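# Load circuit board into tester, close lid, return gripper

## Task

Pick the circuit board up out of the tray and set it down flat in the tester with its components facing upward, so that both tester pins pass through the board's holes and its white connector faces the lone black post (the reverse orientation counts as failure). Then shut the tester lid until it latches. Grippers are available in the tool stand and any of them may be used; every gripper taken must end up hung in an empty stand slot. Finally release everything and move the arm away. A tool locked to the arm is treated as part of the arm.

## Robot and tools

ROBOT AND FRAMES. One arm ending in a tool changer. Two grippers, grip50 and grip85, hang in a tool stand. Scene frame: origin on the table top beneath the arm base, +z up, +y to the left when facing along +x. end_effector_position is always the centre of the changer's flat face; the face's z axis points away from the arm. Offsets from that centre in mm along face x, y, z: grip50 grip point (0, -25, 180); grip85 grip point (0, 0, 173) closed, 13 mm closer when fully open. Both grippers close along face x.

execute_actions(actions). actions is a list of actions; each action is a list of up to 15 rows, one row per 1/30 s control step; a short action repeats its last row to fill 15 steps. An empty list only returns state and images. Each row has 14 numbers: x, y, z (metres, absolute target for the face centre, scene frame), qw, qx, qy, qz (absolute face orientation, w first, scene frame), then lock, grip50_position, grip50_force_limit, grip50_speed, grip85_position, grip85_force_limit, grip85_speed, each of these seven in [-1, 1]. Repeat the desired quaternion in every row rather than copying a drifted reported one. An action is rejected if its target lies over 0.6 m from the face position at that action's start along any face axis; if the first action fails this (or any action is malformed) nothing runs. Each step the commanded pose is clipped to within 100 mm and 16 degrees of the measured pose, and position wins over orientation, so far targets need several actions.

Tool numbers. lock > 0 locks the changer onto a plate against its face, < 0 unlocks, 0 keeps the last command; about 1 s. grip50_position: +1 = 50 mm open, pads touch near -0.65, -1 closes until blocked. grip85_position: +1 = 85 mm open, pads meet near -0.8, -1 closes until blocked. force_limit: -1 gives about 20 N per pad, +1 about 185 N (grip50) or 235 N (grip85). speed: -1 about 20 mm/s, +1 about 150 mm/s. Gripper numbers only act when tool_id names that tool and its readings are numeric.

move(target, speed, stop_force, blocking). target: one 14-number row as above, an absolute pose plus tool numbers. speed: m/s, 0.002 to 0.5 (default 0.25); rotation up to twice that in rad/s. The straight-line path takes 0.5 to 10 s and ignores obstacles; the face may lag or overshoot. stop_force: N, 13 to 80, optional; ends the path when push against the motion rises that much, then backs off 2 steps. Use it only at very low speed, not on rotating moves, not in the first 0.2 s, and omit it when leaving a surface. blocking=false returns after 0.5 s (not allowed with stop_force); check with wait(0). Result line "move:" gives the ending: done, off_target, moving, held, fault or contact, plus limits (paced = pose clipped, held = steps blocked) and distance to target.

wait(seconds): 0 to 10, arm holds its last command. stop(): brakes a running move. zoom_image(camera, region): camera cam_high (504x504) or cam_wrist (616x616, fisheye); region [x0, y0, x1, y1] pixels from top-left, at most 504x504. finished_scene(scene): the current scene's integer number; irreversible.

TOOL PICKUP. Place the face on the tool plate within about 1 mm of centre and about 1 degree of tilt, with the face's -y axis toward the open side of the fork. When plate_near = 1, send lock +1 and wait for locked = 1. The gripper then boots (readings n/a), closes and reopens fully by itself, so hold nothing then. Removal: raise about 20 mm (between 10 and 30 mm) to clear the 10 mm stops, slide at least 110 mm in face -y out of the fork, then lift. Return by the reverse path; when in_stand = 1, hold still, send lock -1, wait for unlocked = 1. Unlocking anywhere else is refused (unlock_refused = 1). Slot geometry: fork arms 40 to 70 mm each side of slot centre along face x, front ends 45 mm toward the open side, tops 18 mm below a hung plate's face; slots 180 mm apart. Changer is 63 mm wide; contact block extends 46 mm on face -y, lock motor 58 mm on face +y.

GRIPPING. Send position -1 and keep it; success is object_status 2. Status codes: 0 moving, 1 blocked while opening, 2 blocked while closing, 3 at target or pads met (also possible on thin parts). Any position change of 0.01 or more resets status to 0; new force or speed values need a new position. grip50 opening in mm ≈ (250 - grip50_position_measured) × 0.202; grip85 counts: 78 ≈ 60 mm, 130 ≈ 40 mm, 180 ≈ 20 mm, 230 pads meet; about 3 is fully open.

RESULTS. State gives face pose, velocities, joint positions and torques, wrist force/torque in the face frame (offset up to 5.5 N, noise up to 3.4 N, saturates near 100 N), step readings (HELD = row held back), "Hand target", and "pose unreachable" when the clearance check intervened. Joint limits: elbow 0 to 3.142, pan ±3.142, others ±6.283 rad.

AVOID. The arm is stiff: pushing past a firm contact can trip a fault. A torque at a joint's limit (306, 306, 139, 50.2, 50.2, 50.2 N m, base to wrist) or any external force of 150 N halts the arm for 10 s. Holding loads heats motors; 85 °C sets the brakes. Never drop or knock items off the table; avoid slams and hard presses. Loose objects may occasionally get nudged.

Each tool is called after "Request:" as name([rows], argument=value, ...), one row to a line, values as JSON.

## Session

Request:
execute_actions(actions=[])

Scene clock: 0.00 s.
end_effector_position=(+0.7796, -0.2297, +0.2745) locked=0 unlocked=1 plate_near=0 in_stand=0 unlock_refused=0 tool_id=none grip50_position_measured=n/a grip50_object_status=n/a grip85_position_measured=n/a grip85_object_status=n/a end_effector_quat_wxyz=(+0.013, +0.583, +0.711, +0.392) end_effector_velocity=(+0.000, +0.000, +0.000) end_effector_angular_velocity=(-0.001, -0.001, +0.001)
Joint positions: [-0.687 -1.244  1.965 -2.339 -0.766 -0.853]
Joint velocities: [ 0.     0.    -0.     0.     0.    -0.002]
Joint torques (N m, as the arm reports them, + toward a larger angle): no reading
Motor temperatures (°C, as the motors report them): [28 25 28 33 35 28]
Wrist force (N, on the end effector, along its own x y z axes, offset not removed): no reading
Wrist torque (N m, same axes, about the end effector's origin, offset not removed): no reading
Hand target: +0.780, -0.230, +0.274; +0.013, +0.583, +0.711, +0.392

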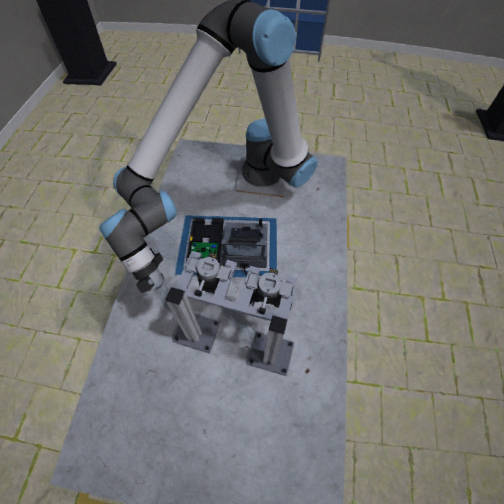

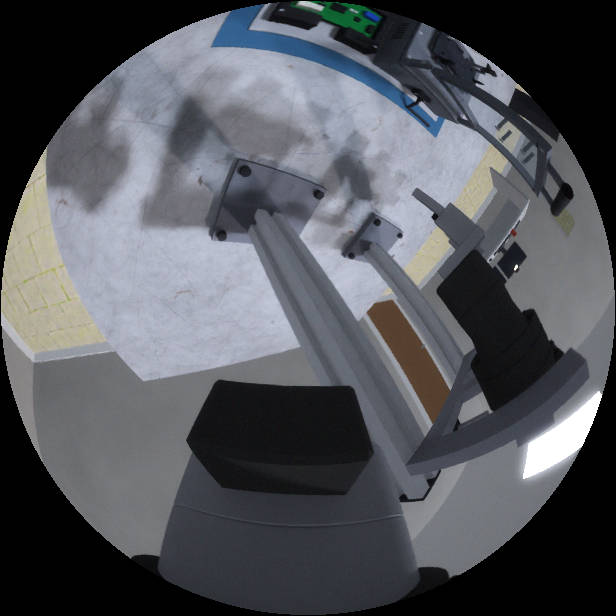

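Request:
zoom_image(camera="cam_high", region=[150, 200, 320, 390])

Request:
zoom_image(camera="cam_high", region=[170, 205, 290, 285])

Region (150, 200, 320, 390) of cam_high's 504x504 image, scaled by 2.653, with more detail than that image has; it fills the left 451 columns of this view, and the rest is white.

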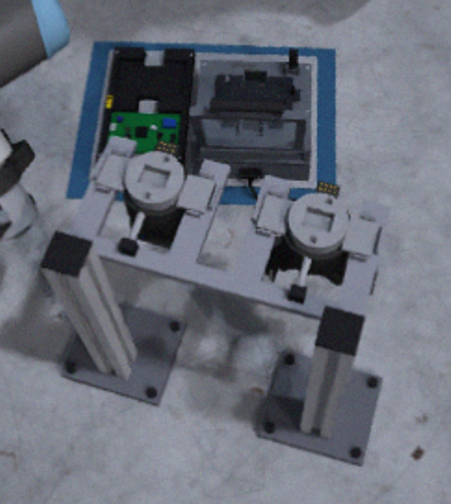

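Region (170, 205, 290, 285) of cam_high's 504x504 image, scaled by 4.200, with more detail than that image has.

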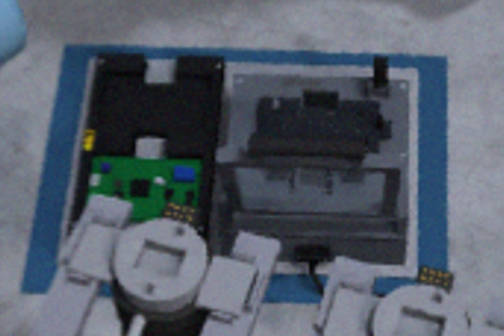

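Request:
move(target=[0.72,-0.28,0.5,0.013,0.583,0.711,0.392,0,1,0,0,1,0,0])

Request:
move(target=[0.72,0.0,0.6,0,0.7071,0.7071,0,0,1,0,0,1,0,0])

Scene clock: 11.23 s.
end_effector_position=(+0.7201, -0.2798, +0.4995) locked=0 unlocked=1 plate_near=0 in_stand=0 unlock_refused=0 tool_id=none grip50_position_measured=n/a grip50_object_status=n/a grip85_position_measured=n/a grip85_object_status=n/a end_effector_quat_wxyz=(+0.013, +0.583, +0.711, +0.392) end_effector_velocity=(-0.000, +0.000, +0.003) end_effector_angular_velocity=(+0.001, +0.001, +0.002)
Joint positions: [-0.792 -1.488  1.788 -1.808 -0.767 -1.005]
Joint velocities: [-0.    -0.001 -0.004  0.01  -0.    -0.004]
Joint torques (N m, as the arm reports them, + toward a larger angle): [-15.5  -82.57 -57.55  -1.78   0.16  -3.16]
Motor temperatures (°C, as the motors report them): [28 25 28 33 35 28]
Wrist force (N, on the end effector, along its own x y z axes, offset not removed): [1.4 -0.1 -3.0]
Wrist torque (N m, same axes, about the end effector's origin, offset not removed): [-0.02 -0.38 -0.03]
Hand target: +0.720, -0.280, +0.500; +0.013, +0.583, +0.711, +0.392
Off the commanded pose: 0.001 m, 0 deg.
move: done

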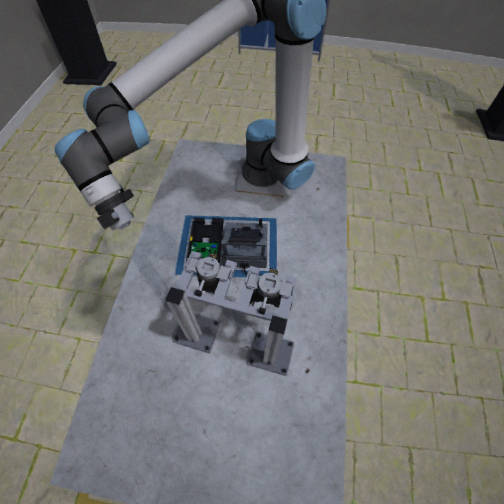

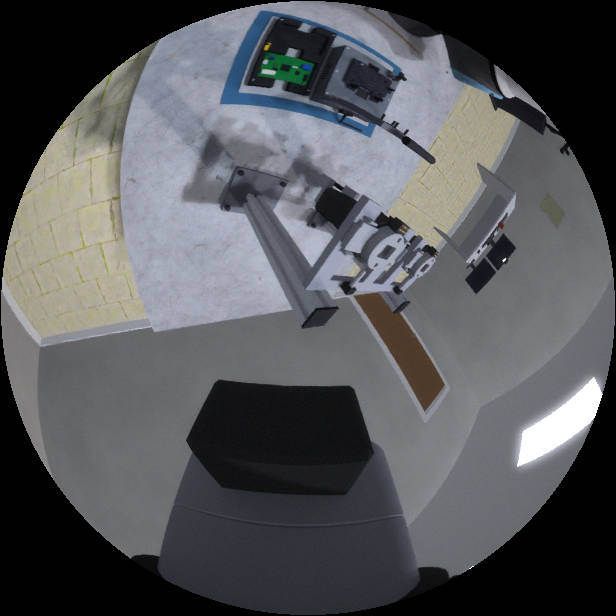

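Scene clock: 13.50 s.
end_effector_position=(+0.7200, -0.0008, +0.6000) locked=0 unlocked=1 plate_near=0 in_stand=0 unlock_refused=0 tool_id=none grip50_position_measured=n/a grip50_object_status=n/a grip85_position_measured=n/a grip85_object_status=n/a end_effector_quat_wxyz=(+0.001, +0.707, +0.707, +0.000) end_effector_velocity=(+0.000, +0.003, +0.001) end_effector_angular_velocity=(-0.005, +0.008, -0.003)
Joint positions: [-0.255 -1.558  1.595 -1.609 -1.572 -0.245]
Joint velocities: [ 0.005  0.002 -0.006  0.009 -0.007  0.009]
Joint torques (N m, as the arm reports them, + toward a larger angle): [  8.94 -39.17 -57.75  -1.2   -2.12   4.4 ]
Motor temperatures (°C, as the motors report them): [28 25 28 33 35 28]
Wrist force (N, on the end effector, along its own x y z axes, offset not removed): [3.4 -1.3 -0.4]
Wrist torque (N m, same axes, about the end effector's origin, offset not removed): [-0.05 -0.47 -0.07]
Hand target: +0.720, -0.000, +0.600; +0.000, +0.707, +0.707, -0.000
Off the commanded pose: 0.001 m, 0 deg.
move: done

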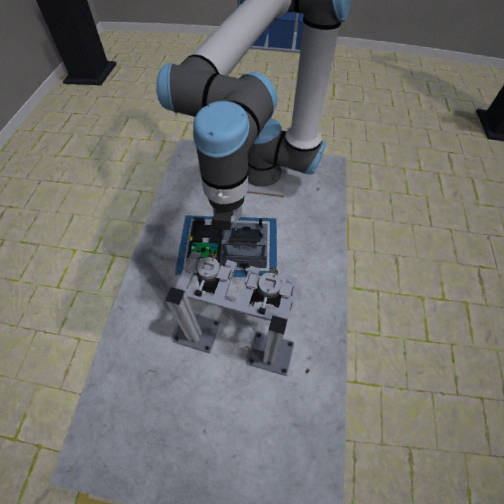

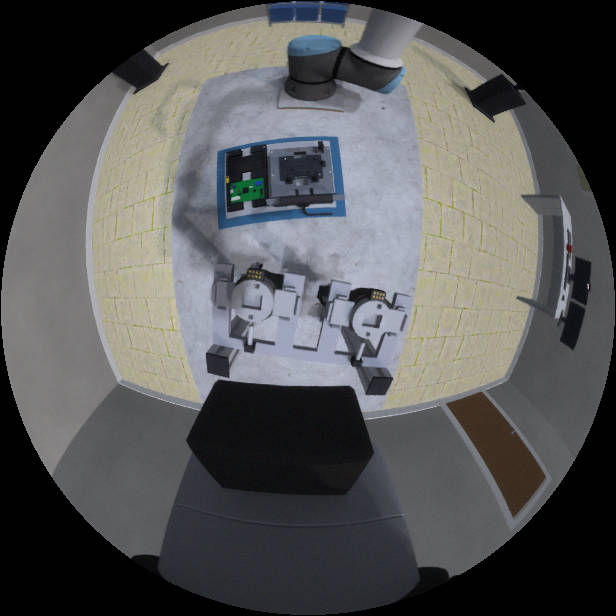

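Request:
zoom_image(camera="cam_wrist", region=[190, 240, 430, 410])

Request:
zoom_image(camera="cam_wrist", region=[205, 125, 365, 240])

Region (190, 240, 430, 410) of cam_wrist's 616x616 image, scaled by 2.100, with more detail than that image has; it fills the top 357 rows of this view, and the rest is white.

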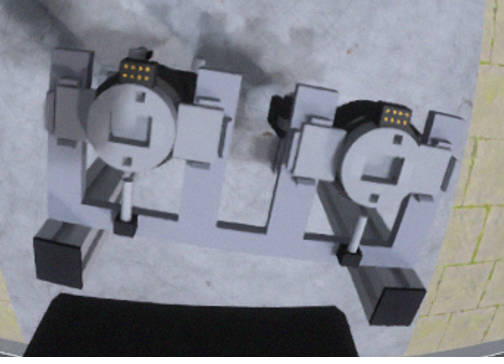

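Region (205, 125, 365, 240) of cam_wrist's 616x616 image, scaled by 3.150, with more detail than that image has; it fills the top 362 rows of this view, and the rest is white.

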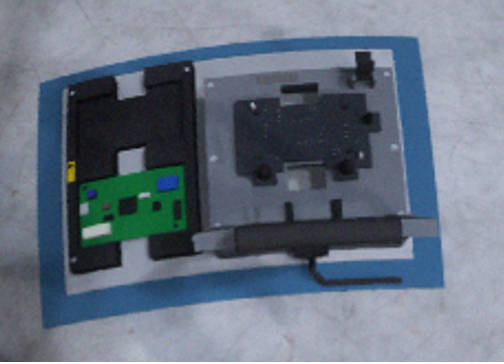

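Request:
move(target=[0.72,0.0,0.5,0,0.7071,0.7071,0,0,1,0,0,1,0,0])

Request:
zoom_image(camera="cam_wrist", region=[150, 200, 490, 410])

Scene clock: 30.77 s.
end_effector_position=(+0.7199, +0.0000, +0.5003) locked=0 unlocked=1 plate_near=0 in_stand=0 unlock_refused=0 tool_id=none grip50_position_measured=n/a grip50_object_status=n/a grip85_position_measured=n/a grip85_object_status=n/a end_effector_quat_wxyz=(-0.000, +0.707, +0.707, -0.000) end_effector_velocity=(+0.001, -0.001, -0.003) end_effector_angular_velocity=(+0.000, +0.000, -0.001)
Joint positions: [-0.254 -1.538  1.75  -1.783 -1.572 -0.243]
Joint velocities: [-0.001  0.002  0.003 -0.005  0.     0.   ]
Joint torques (N m, as the arm reports them, + toward a larger angle): [  6.47 -40.69 -41.11  -9.27   1.48   1.83]
Motor temperatures (°C, as the motors report them): [28 25 28 33 35 28]
Wrist force (N, on the end effector, along its own x y z axes, offset not removed): [-1.9 -2.5 -2.0]
Wrist torque (N m, same axes, about the end effector's origin, offset not removed): [-0.12 -0.14 -0.09]
Hand target: +0.720, +0.000, +0.500; -0.000, +0.707, +0.707, -0.000
Off the commanded pose: 0.000 m, 0 deg.
move: done

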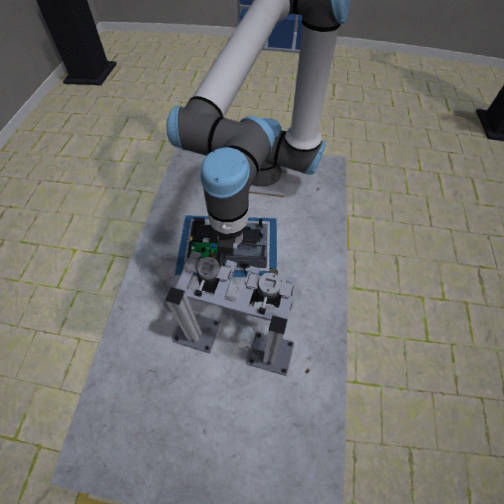

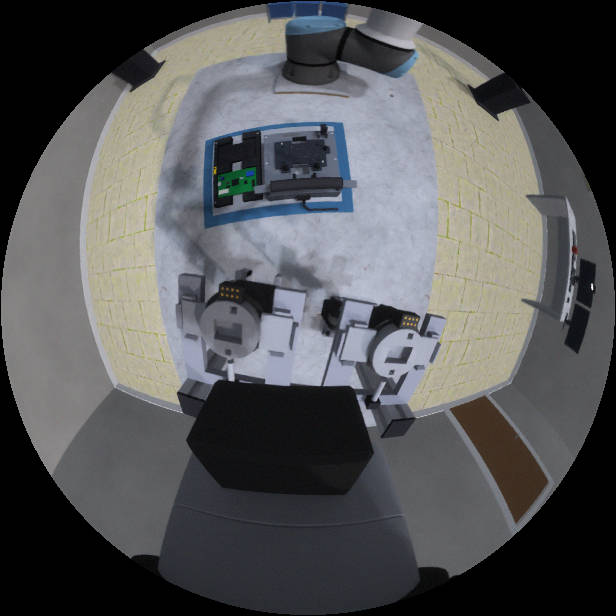

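Region (150, 200, 490, 410) of cam_wrist's 616x616 image, scaled by 1.482, with more detail than that image has; it fills the top 311 rows of this view, and the rest is white.

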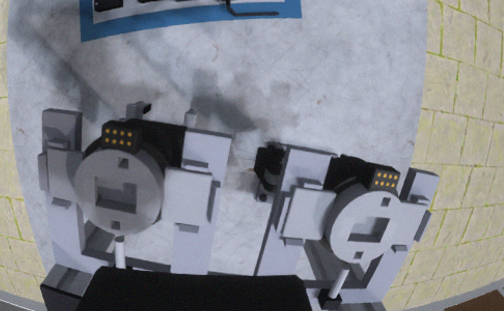

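Request:
move(target=[0.72,0.0,0.55,0,1,0,0,0,1,0,0,1,0,0], speed=0.4)

Scene clock: 44.07 s.
end_effector_position=(+0.7200, -0.0000, +0.5500) locked=0 unlocked=1 plate_near=0 in_stand=0 unlock_refused=0 tool_id=none grip50_position_measured=n/a grip50_object_status=n/a grip85_position_measured=n/a grip85_object_status=n/a end_effector_quat_wxyz=(-0.000, +1.000, +0.001, +0.000) end_effector_velocity=(+0.000, +0.001, +0.001) end_effector_angular_velocity=(-0.001, +0.000, -0.014)
Joint positions: [-0.254 -1.552  1.676 -1.695 -1.572  1.326]
Joint velocities: [ 0.001  0.    -0.001  0.001 -0.001  0.015]
Joint torques (N m, as the arm reports them, + toward a larger angle): [ 12.26 -57.82 -59.99  -1.47  -2.3    3.75]
Motor temperatures (°C, as the motors report them): [28 25 28 33 35 28]
Wrist force (N, on the end effector, along its own x y z axes, offset not removed): [-2.1 -1.5 -0.3]
Wrist torque (N m, same axes, about the end effector's origin, offset not removed): [-0.01 -0.11 -0.12]
Hand target: +0.720, -0.000, +0.550; -0.000, +1.000, +0.000, +0.000
Off the commanded pose: 0.000 m, 0 deg.
move: done

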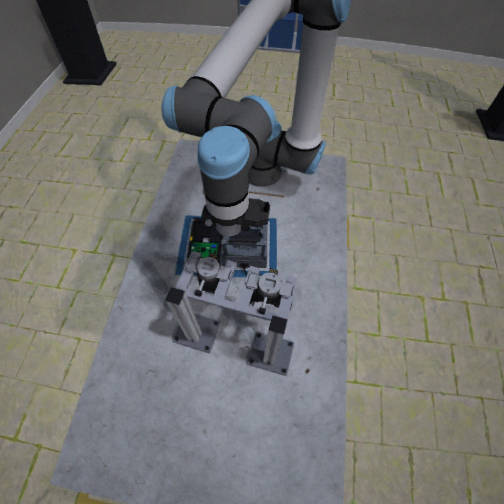

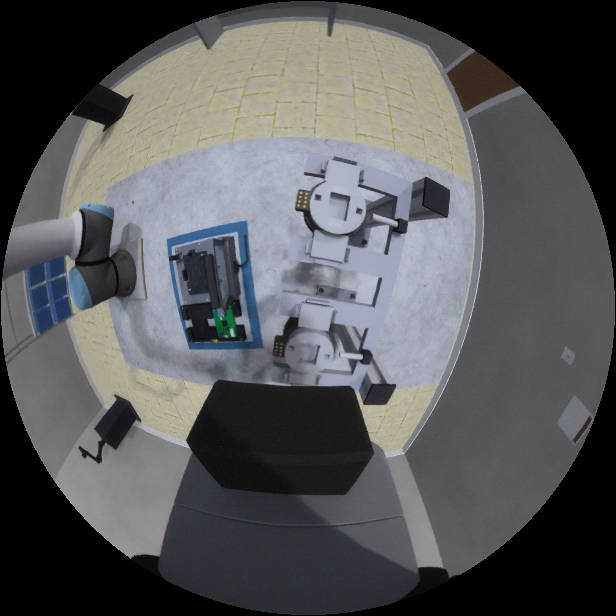

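Request:
zoom_image(camera="cam_wrist", region=[240, 140, 440, 400])

Region (240, 140, 440, 400) of cam_wrist's 616x616 image, scaled by 1.938, with more detail than that image has; it fills the left 388 columns of this view, and the rest is white.

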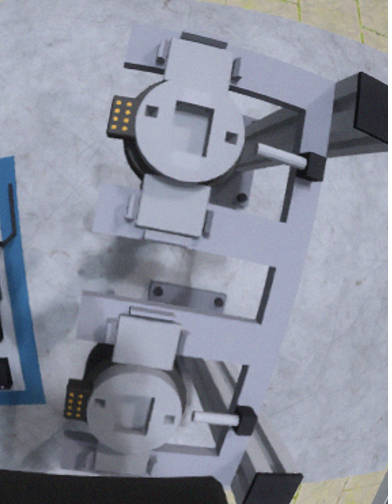

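Request:
move(target=[0.7628,0.108,0.41,0,0.7624,0.6471,0,0,1,0,0,1,0,0], speed=0.4)

Scene clock: 61.93 s.
end_effector_position=(+0.7628, +0.1077, +0.4102) locked=0 unlocked=1 plate_near=0 in_stand=0 unlock_refused=0 tool_id=none grip50_position_measured=n/a grip50_object_status=n/a grip85_position_measured=n/a grip85_object_status=n/a end_effector_quat_wxyz=(+0.000, +0.763, +0.646, -0.000) end_effector_velocity=(+0.000, +0.001, -0.001) end_effector_angular_velocity=(+0.001, -0.000, +0.014)
Joint positions: [-0.097 -1.413  1.776 -1.934 -1.572  0.078]
Joint velocities: [ 0.002  0.001  0.001 -0.002  0.001 -0.012]
Joint torques (N m, as the arm reports them, + toward a larger angle): [ 10.05 -54.19 -40.74  -9.27   1.71  -3.02]
Motor temperatures (°C, as the motors report them): [28 25 29 33 35 28]
Wrist force (N, on the end effector, along its own x y z axes, offset not removed): [-0.1 -1.6 -2.2]
Wrist torque (N m, same axes, about the end effector's origin, offset not removed): [-0.03 -0.29 -0.09]
Hand target: +0.763, +0.108, +0.410; +0.000, +0.762, +0.647, -0.000
Off the commanded pose: 0.000 m, 0 deg.
move: done

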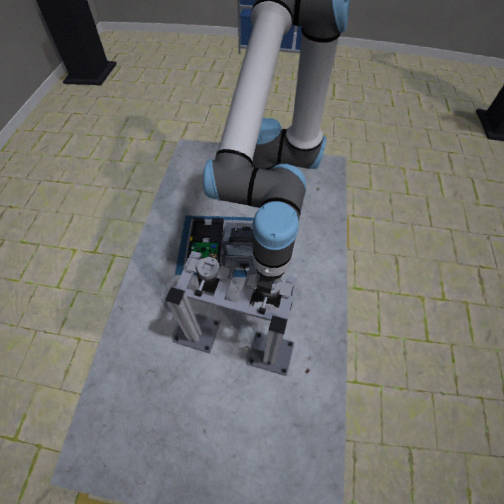

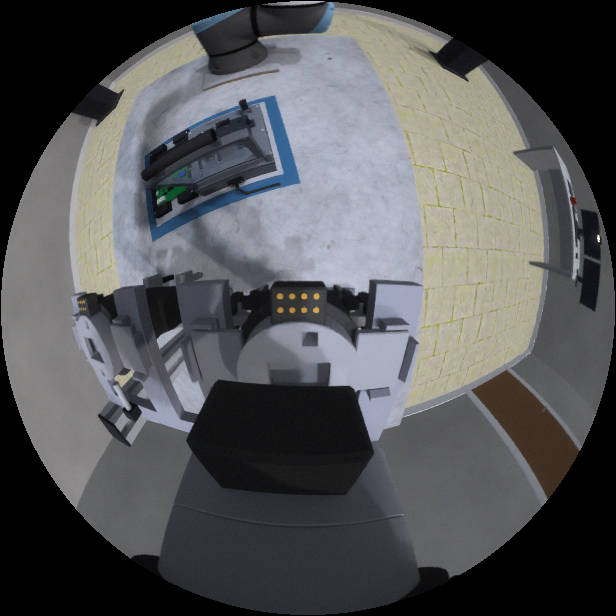

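Request:
move(target=[0.7628,0.108,0.39,0,0.7624,0.6471,0,0,1,0,0,1,0,0], speed=0.05, stop_force=20)

Request:
zoom_image(camera="cam_wrist", region=[160, 260, 440, 420])

Request:
zoom_image(camera="cam_high", region=[220, 230, 320, 330])

Scene clock: 71.77 s.
end_effector_position=(+0.7628, +0.1080, +0.3903) locked=0 unlocked=1 plate_near=0 in_stand=0 unlock_refused=0 tool_id=none grip50_position_measured=n/a grip50_object_status=n/a grip85_position_measured=n/a grip85_object_status=n/a end_effector_quat_wxyz=(-0.000, +0.762, +0.647, -0.000) end_effector_velocity=(+0.000, +0.000, -0.003) end_effector_angular_velocity=(-0.000, +0.000, -0.002)
Joint positions: [-0.097 -1.4    1.799 -1.969 -1.572  0.077]
Joint velocities: [ 0.     0.002  0.003 -0.004 -0.     0.002]
Joint torques (N m, as the arm reports them, + toward a larger angle): [ 10.36 -49.83 -41.1   -9.08   1.17   2.22]
Motor temperatures (°C, as the motors report them): [28 25 29 33 35 28]
Wrist force (N, on the end effector, along its own x y z axes, offset not removed): [-0.4 -2.0 -0.5]
Wrist torque (N m, same axes, about the end effector's origin, offset not removed): [-0.21 -0.28 -0.05]
Hand target: +0.763, +0.108, +0.390; -0.000, +0.762, +0.647, -0.000
Off the commanded pose: 0.000 m, 0 deg.
move: done

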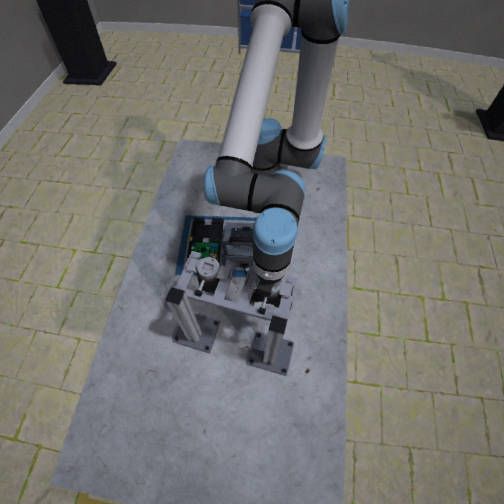

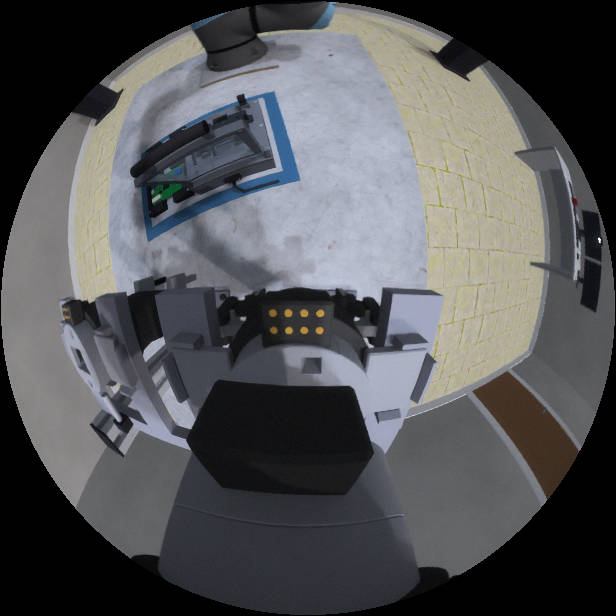

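Region (160, 260, 440, 420) of cam_wrist's 616x616 image, scaled by 1.800, with more detail than that image has; it fills the top 288 rows of this view, and the rest is white.

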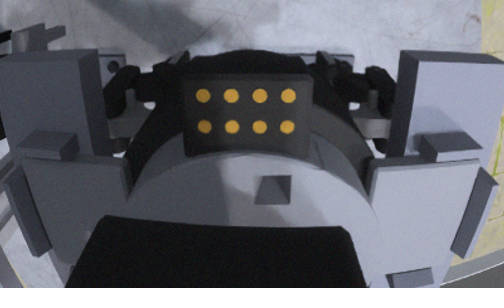

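Region (220, 230, 320, 330) of cam_high's 504x504 image, scaled by 5.040, with more detail than that image has.

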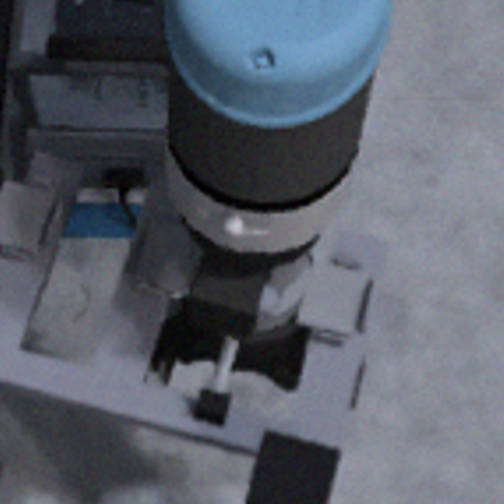

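Request:
move(target=[0.763,0.109,0.355,0,0.7624,0.6471,0,0,1,0,0,1,0,0], speed=0.01, stop_force=15)

Request:
zoom_image(camera="cam_wrist", region=[140, 280, 460, 460])

Scene clock: 78.87 s.
end_effector_position=(+0.7630, +0.1086, +0.3701) locked=0 unlocked=1 plate_near=0 in_stand=0 unlock_refused=0 tool_id=none grip50_position_measured=n/a grip50_object_status=n/a grip85_position_measured=n/a grip85_object_status=n/a end_effector_quat_wxyz=(+0.000, +0.762, +0.647, +0.000) end_effector_velocity=(-0.001, +0.000, +0.001) end_effector_angular_velocity=(+0.000, +0.004, +0.000)
Joint positions: [-0.096 -1.386  1.821 -2.005 -1.572  0.077]
Joint velocities: [ 0.001 -0.001 -0.002  0.008 -0.     0.   ]
Joint torques (N m, as the arm reports them, + toward a larger angle): [  5.01 -51.63 -24.95   3.42   1.37   3.34]
Motor temperatures (°C, as the motors report them): [28 25 29 33 35 28]
Wrist force (N, on the end effector, along its own x y z axes, offset not removed): [-1.8 1.4 -49.6]
Wrist torque (N m, same axes, about the end effector's origin, offset not removed): [0.00 -0.64 -0.21]
Hand target: +0.763, +0.109, +0.371; +0.000, +0.762, +0.647, +0.000
Off the commanded pose: 0.015 m, 0 deg.
move: contact

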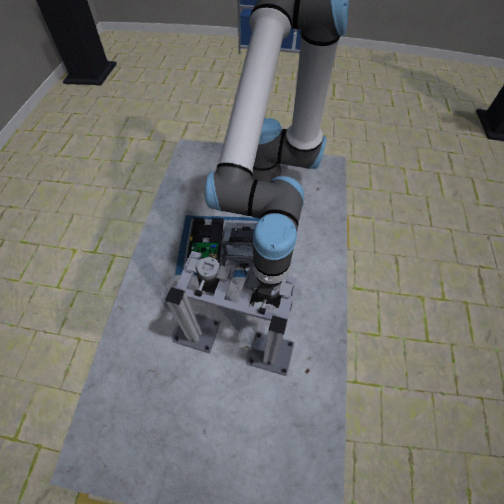

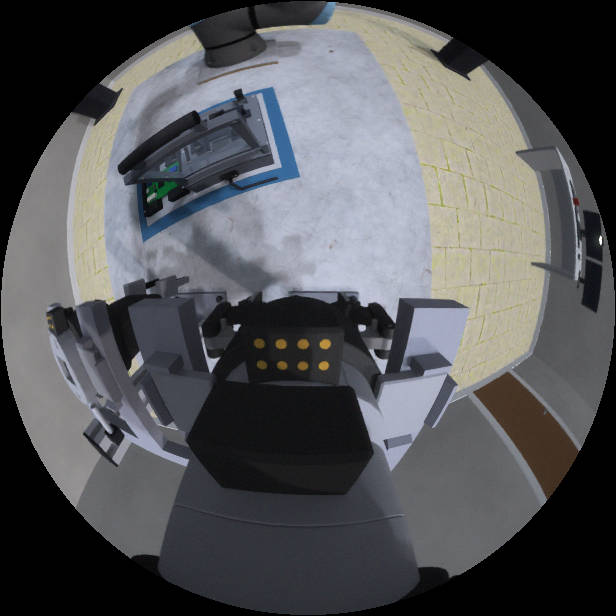

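Region (140, 280, 460, 460) of cam_wrist's 616x616 image, scaled by 1.575, with more detail than that image has; it fills the top 284 rows of this view, and the rest is white.

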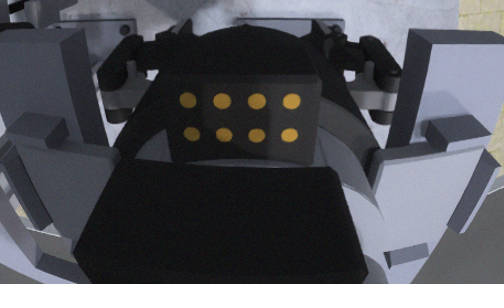

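Request:
move(target=[0.7632,0.1099,0.373,0,0.7624,0.6471,0,0,1,0,0,1,0,0], speed=0.02)

Request:
move(target=[0.7632,0.1099,0.35,0,0.7624,0.6471,0,0,1,0,0,1,0,0], speed=0.005, stop_force=15)

Scene clock: 94.60 s.
end_effector_position=(+0.7632, +0.1098, +0.3728) locked=0 unlocked=1 plate_near=0 in_stand=0 unlock_refused=0 tool_id=none grip50_position_measured=n/a grip50_object_status=n/a grip85_position_measured=n/a grip85_object_status=n/a end_effector_quat_wxyz=(+0.000, +0.762, +0.647, +0.000) end_effector_velocity=(-0.000, +0.002, +0.001) end_effector_angular_velocity=(+0.000, +0.000, +0.001)
Joint positions: [-0.095 -1.387  1.817 -2.    -1.572  0.079]
Joint velocities: [ 0.002 -0.001 -0.001  0.002  0.     0.001]
Joint torques (N m, as the arm reports them, + toward a larger angle): [ 12.3  -88.93 -52.93  -2.28   1.22   3.75]
Motor temperatures (°C, as the motors report them): [28 25 29 33 35 28]
Wrist force (N, on the end effector, along its own x y z axes, offset not removed): [-0.8 -1.1 -2.4]
Wrist torque (N m, same axes, about the end effector's origin, offset not removed): [-0.03 -0.24 -0.09]
Hand target: +0.763, +0.110, +0.373; +0.000, +0.762, +0.647, +0.000
Off the commanded pose: 0.000 m, 0 deg.
move: done

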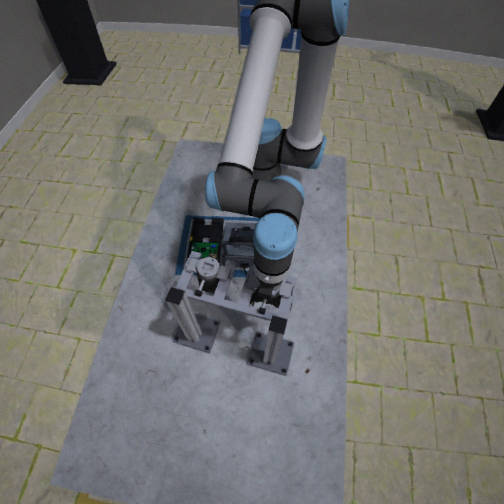

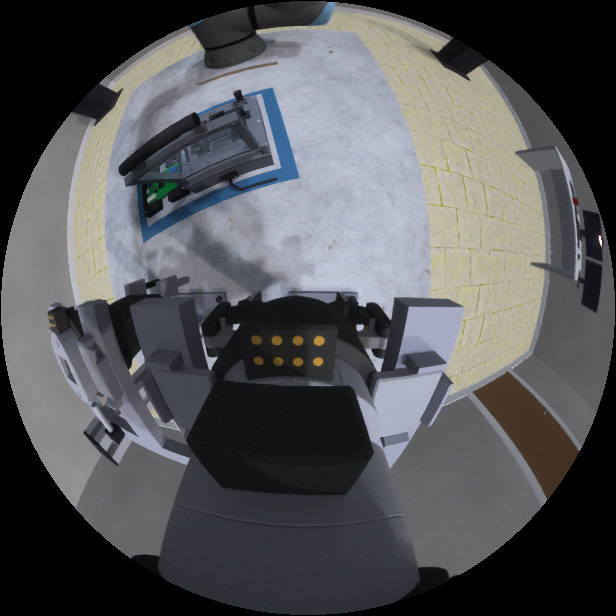

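Scene clock: 95.70 s.
end_effector_position=(+0.7632, +0.1098, +0.3692) locked=0 unlocked=1 plate_near=0 in_stand=0 unlock_refused=0 tool_id=none grip50_position_measured=n/a grip50_object_status=n/a grip85_position_measured=n/a grip85_object_status=n/a end_effector_quat_wxyz=(+0.000, +0.762, +0.647, +0.000) end_effector_velocity=(-0.000, +0.001, +0.000) end_effector_angular_velocity=(+0.000, +0.002, +0.001)
Joint positions: [-0.095 -1.385  1.821 -2.007 -1.572  0.079]
Joint velocities: [ 0.001  0.    -0.002  0.004 -0.    -0.   ]
Joint torques (N m, as the arm reports them, + toward a larger angle): [  5.17 -57.58 -40.25   0.1    1.39   2.09]
Motor temperatures (°C, as the motors report them): [28 25 29 33 35 28]
Wrist force (N, on the end effector, along its own x y z axes, offset not removed): [0.7 -19.0 -34.6]
Wrist torque (N m, same axes, about the end effector's origin, offset not removed): [-0.06 -0.34 -0.33]
Hand target: +0.763, +0.110, +0.370; +0.000, +0.762, +0.647, +0.000
Off the commanded pose: 0.019 m, 0 deg.
move: contact

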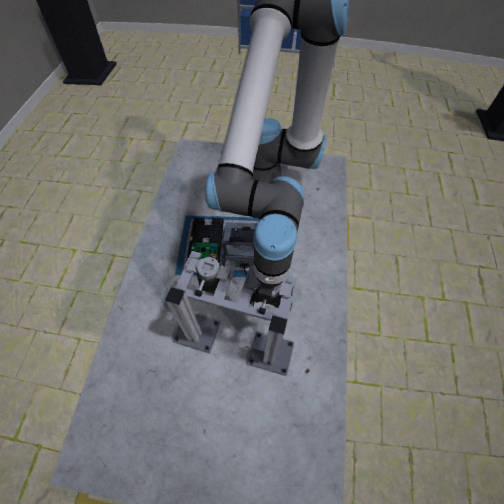

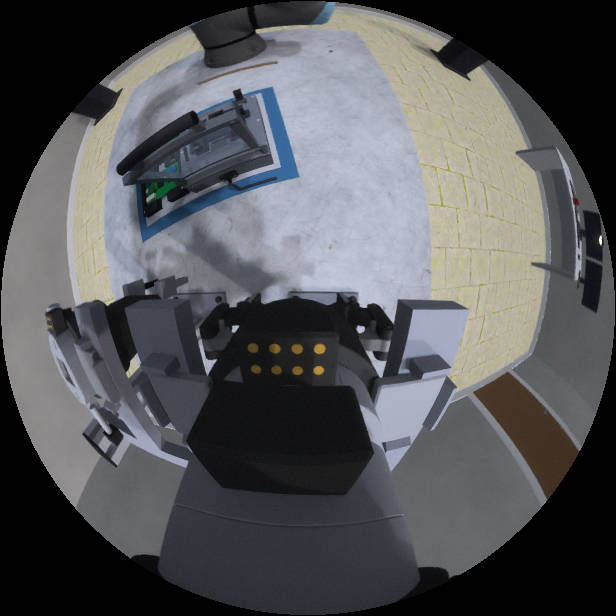

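Request:
move(target=[0.7622,0.1101,0.371,0,0.7624,0.6471,0,0,1,0,0,1,0,0], speed=0.02)

Request:
move(target=[0.7622,0.1101,0.35,0,0.7624,0.6471,0,0,1,0,0,1,0,0], speed=0.005, stop_force=15)

Scene clock: 100.50 s.
end_effector_position=(+0.7623, +0.1101, +0.3709) locked=0 unlocked=1 plate_near=0 in_stand=0 unlock_refused=0 tool_id=none grip50_position_measured=n/a grip50_object_status=n/a grip85_position_measured=n/a grip85_object_status=n/a end_effector_quat_wxyz=(+0.000, +0.762, +0.647, +0.000) end_effector_velocity=(-0.000, -0.000, -0.000) end_effector_angular_velocity=(+0.000, +0.002, -0.001)
Joint positions: [-0.095 -1.387  1.82  -2.004 -1.572  0.079]
Joint velocities: [-0.001 -0.     0.     0.002  0.     0.   ]
Joint torques (N m, as the arm reports them, + toward a larger angle): [ 10.04 -89.95 -38.37  -1.4    1.02   3.9 ]
Motor temperatures (°C, as the motors report them): [28 25 29 33 35 28]
Wrist force (N, on the end effector, along its own x y z axes, offset not removed): [-0.9 -2.6 -1.7]
Wrist torque (N m, same axes, about the end effector's origin, offset not removed): [-0.11 -0.26 -0.14]
Hand target: +0.762, +0.110, +0.371; +0.000, +0.762, +0.647, +0.000
Off the commanded pose: 0.000 m, 0 deg.
move: done

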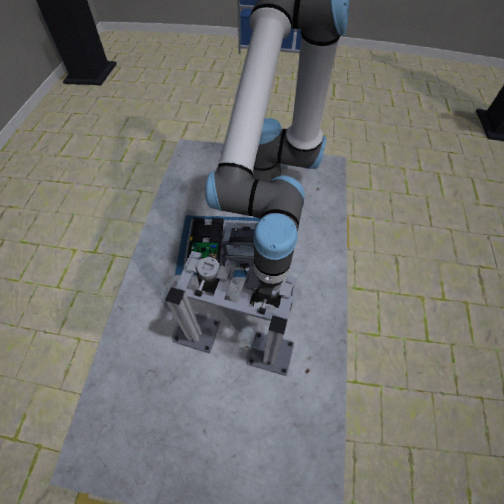

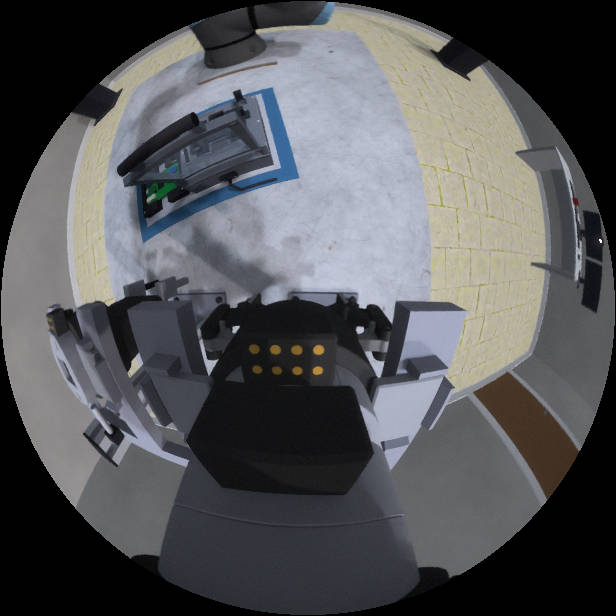

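Scene clock: 101.57 s.
end_effector_position=(+0.7622, +0.1101, +0.3674) locked=0 unlocked=1 plate_near=0 in_stand=0 unlock_refused=0 tool_id=none grip50_position_measured=n/a grip50_object_status=n/a grip85_position_measured=n/a grip85_object_status=n/a end_effector_quat_wxyz=(+0.000, +0.762, +0.647, +0.000) end_effector_velocity=(-0.000, +0.000, +0.001) end_effector_angular_velocity=(+0.000, +0.002, +0.000)
Joint positions: [-0.094 -1.385  1.824 -2.01  -1.572  0.079]
Joint velocities: [ 0.    -0.001 -0.002  0.005 -0.     0.   ]
Joint torques (N m, as the arm reports them, + toward a larger angle): [  6.89 -53.16 -45.74  -3.2    0.87   2.93]
Motor temperatures (°C, as the motors report them): [28 25 29 33 35 28]
Wrist force (N, on the end effector, along its own x y z axes, offset not removed): [-5.3 -28.3 -36.8]
Wrist torque (N m, same axes, about the end effector's origin, offset not removed): [-0.11 0.05 -0.32]
Hand target: +0.762, +0.110, +0.368; +0.000, +0.762, +0.647, +0.000
Off the commanded pose: 0.017 m, 0 deg.
move: contact

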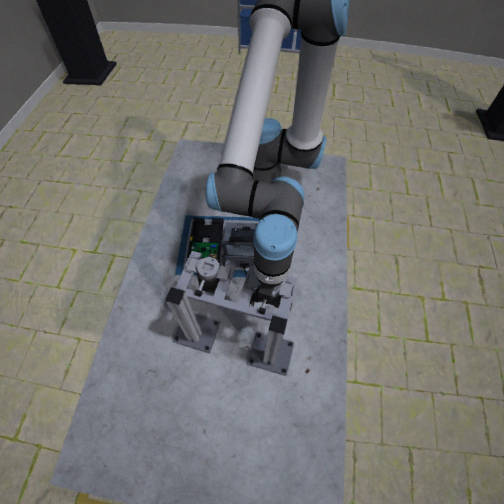

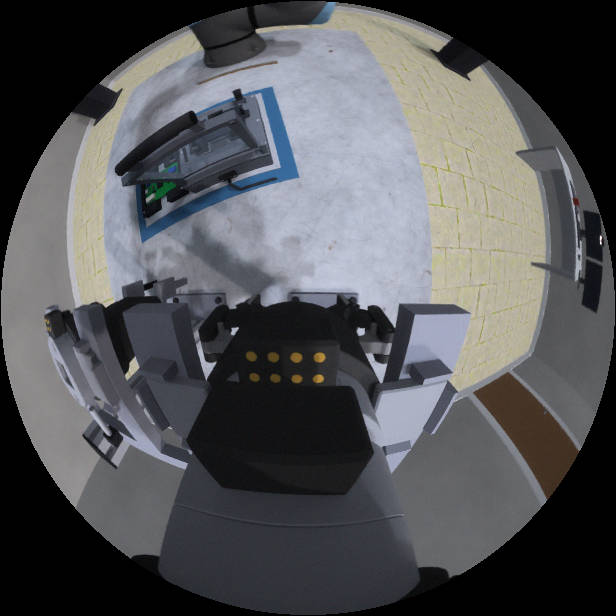

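Still pushing toward -y. Shift further.

Request:
move(target=[0.7607,0.1103,0.3685,0,0.7624,0.6471,0,0,1,0,0,1,0,0], speed=0.02)

Request:
move(target=[0.7607,0.1103,0.345,0,0.7624,0.6471,0,0,1,0,0,1,0,0], speed=0.005, stop_force=15)

Scene clock: 104.93 s.
end_effector_position=(+0.7608, +0.1102, +0.3685) locked=0 unlocked=1 plate_near=0 in_stand=0 unlock_refused=0 tool_id=none grip50_position_measured=n/a grip50_object_status=n/a grip85_position_measured=n/a grip85_object_status=n/a end_effector_quat_wxyz=(+0.000, +0.762, +0.647, +0.000) end_effector_velocity=(-0.001, +0.000, +0.000) end_effector_angular_velocity=(-0.000, +0.000, +0.001)
Joint positions: [-0.094 -1.388  1.826 -2.009 -1.572  0.079]
Joint velocities: [ 0.    -0.002  0.001  0.001 -0.    -0.001]
Joint torques (N m, as the arm reports them, + toward a larger angle): [  9.13 -90.91 -36.79  -1.42   0.73   3.46]
Motor temperatures (°C, as the motors report them): [28 25 29 33 35 28]
Wrist force (N, on the end effector, along its own x y z axes, offset not removed): [-0.7 1.5 -1.5]
Wrist torque (N m, same axes, about the end effector's origin, offset not removed): [0.14 -0.30 -0.08]
Hand target: +0.761, +0.110, +0.368; +0.000, +0.762, +0.647, -0.000
Off the commanded pose: 0.000 m, 0 deg.
move: done

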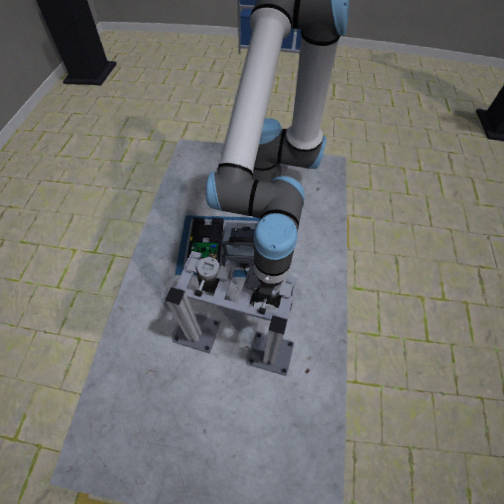

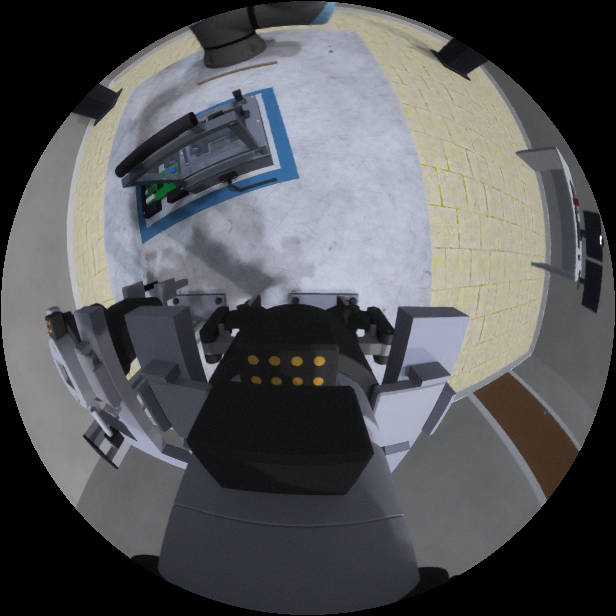

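Scene clock: 106.53 s.
end_effector_position=(+0.7608, +0.1102, +0.3623) locked=0 unlocked=1 plate_near=0 in_stand=1 unlock_refused=0 tool_id=none grip50_position_measured=n/a grip50_object_status=n/a grip85_position_measured=n/a grip85_object_status=n/a end_effector_quat_wxyz=(+0.000, +0.762, +0.647, +0.000) end_effector_velocity=(+0.000, -0.001, +0.001) end_effector_angular_velocity=(+0.000, +0.002, -0.002)
Joint positions: [-0.094 -1.383  1.832 -2.02  -1.572  0.079]
Joint velocities: [-0.002 -0.001 -0.002  0.004  0.    -0.   ]
Joint torques (N m, as the arm reports them, + toward a larger angle): [  7.77 -58.72 -41.31  -1.4    1.13   3.22]
Motor temperatures (°C, as the motors report them): [28 25 29 33 35 28]
Wrist force (N, on the end effector, along its own x y z axes, offset not removed): [-2.3 -19.0 -39.4]
Wrist torque (N m, same axes, about the end effector's origin, offset not removed): [0.20 -0.16 -1.34]
Hand target: +0.761, +0.110, +0.363; +0.000, +0.762, +0.647, +0.000
Off the commanded pose: 0.017 m, 0 deg.
move: contact

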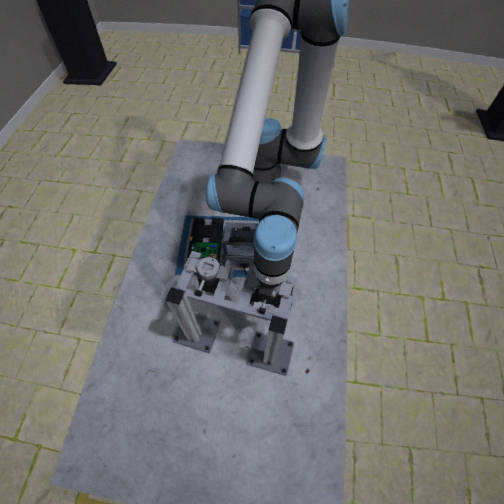

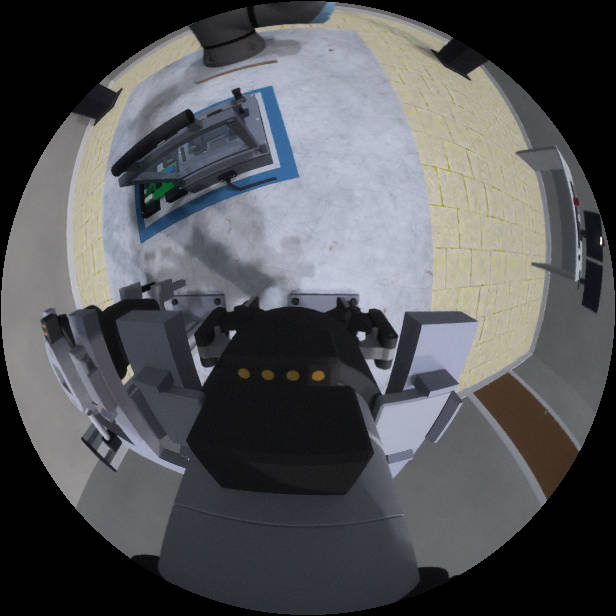

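Request:
move(target=[0.7601,0.1103,0.364,0,0.7570,0.6534,0,0,1,0,0,1,0,0], speed=0.02)

Request:
move(target=[0.7601,0.1103,0.345,0,0.7570,0.6534,0,0,1,0,0,1,0,0], speed=0.004, stop_force=15)

Scene clock: 111.37 s.
end_effector_position=(+0.7601, +0.1103, +0.3639) locked=0 unlocked=1 plate_near=0 in_stand=1 unlock_refused=0 tool_id=none grip50_position_measured=n/a grip50_object_status=n/a grip85_position_measured=n/a grip85_object_status=n/a end_effector_quat_wxyz=(+0.000, +0.757, +0.653, +0.000) end_effector_velocity=(-0.000, -0.000, +0.001) end_effector_angular_velocity=(-0.000, -0.000, +0.008)
Joint positions: [-0.094 -1.386  1.832 -2.017 -1.572  0.064]
Joint velocities: [-0.    -0.001 -0.     0.001 -0.    -0.008]
Joint torques (N m, as the arm reports them, + toward a larger angle): [  0.22 -91.58 -53.84  -1.52   0.55  -2.79]
Motor temperatures (°C, as the motors report them): [28 25 29 33 35 28]
Wrist force (N, on the end effector, along its own x y z axes, offset not removed): [-0.1 -2.4 0.9]
Wrist torque (N m, same axes, about the end effector's origin, offset not removed): [-0.12 -0.30 -0.14]
Hand target: +0.760, +0.110, +0.364; +0.000, +0.757, +0.653, -0.000
Off the commanded pose: 0.000 m, 0 deg.
move: done

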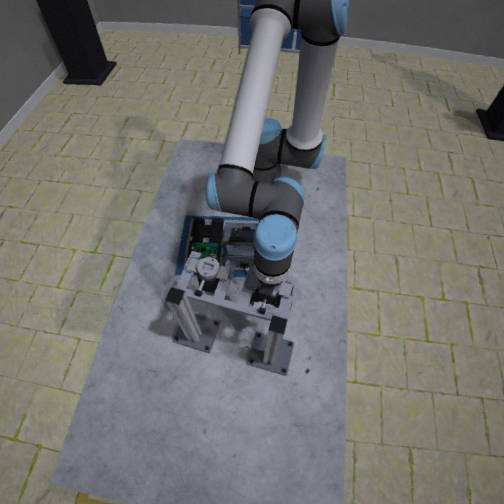

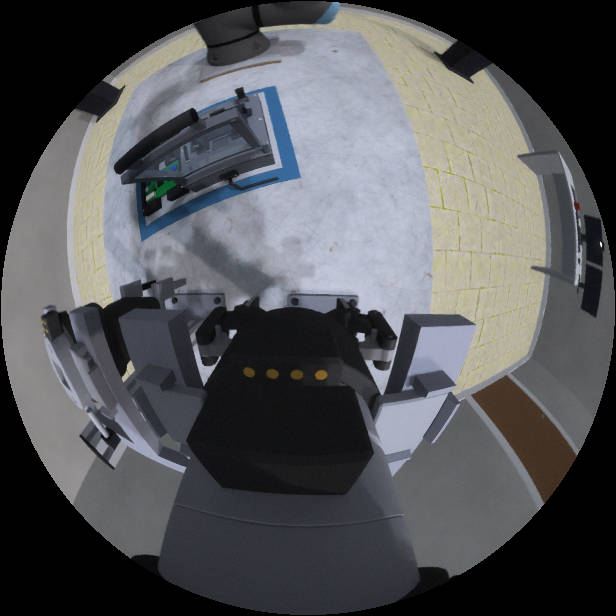

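Scene clock: 112.60 s.
end_effector_position=(+0.7601, +0.1103, +0.3605) locked=0 unlocked=1 plate_near=1 in_stand=1 unlock_refused=0 tool_id=none grip50_position_measured=n/a grip50_object_status=n/a grip85_position_measured=n/a grip85_object_status=n/a end_effector_quat_wxyz=(+0.000, +0.757, +0.653, +0.000) end_effector_velocity=(-0.000, -0.000, +0.000) end_effector_angular_velocity=(+0.000, +0.003, +0.000)
Joint positions: [-0.094 -1.383  1.835 -2.023 -1.572  0.064]
Joint velocities: [-0.    -0.    -0.001  0.004 -0.    -0.   ]
Joint torques (N m, as the arm reports them, + toward a larger angle): [  0.11 -46.75 -40.39  -1.75   0.33   1.74]
Motor temperatures (°C, as the motors report them): [28 25 29 33 35 28]
Wrist force (N, on the end effector, along its own x y z axes, offset not removed): [-4.9 -21.0 -41.2]
Wrist torque (N m, same axes, about the end effector's origin, offset not removed): [0.43 -0.10 -1.36]
Hand target: +0.760, +0.110, +0.361; +0.000, +0.757, +0.653, +0.000
Off the commanded pose: 0.015 m, 0 deg.
move: contact

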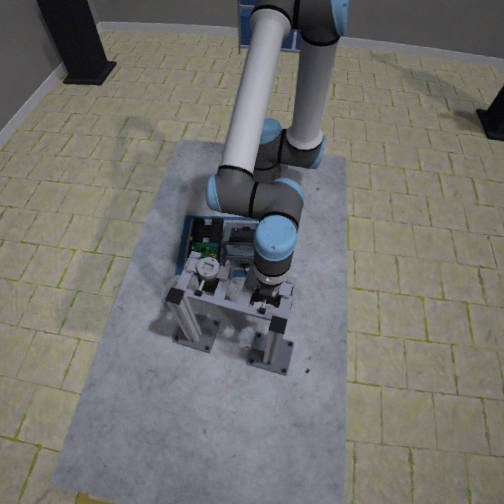

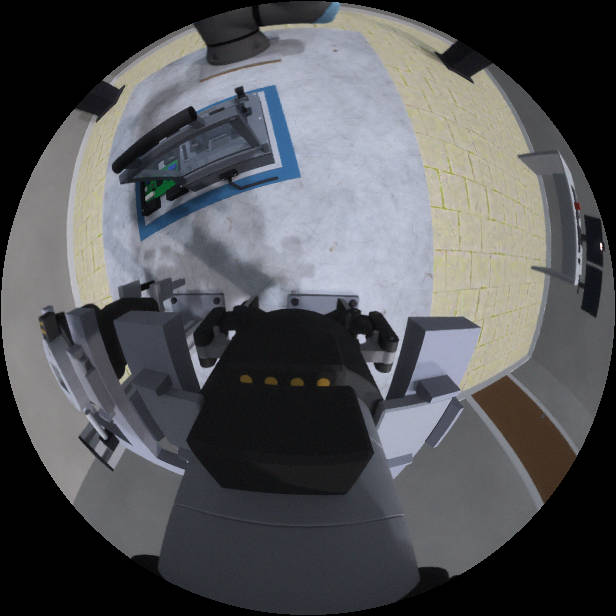

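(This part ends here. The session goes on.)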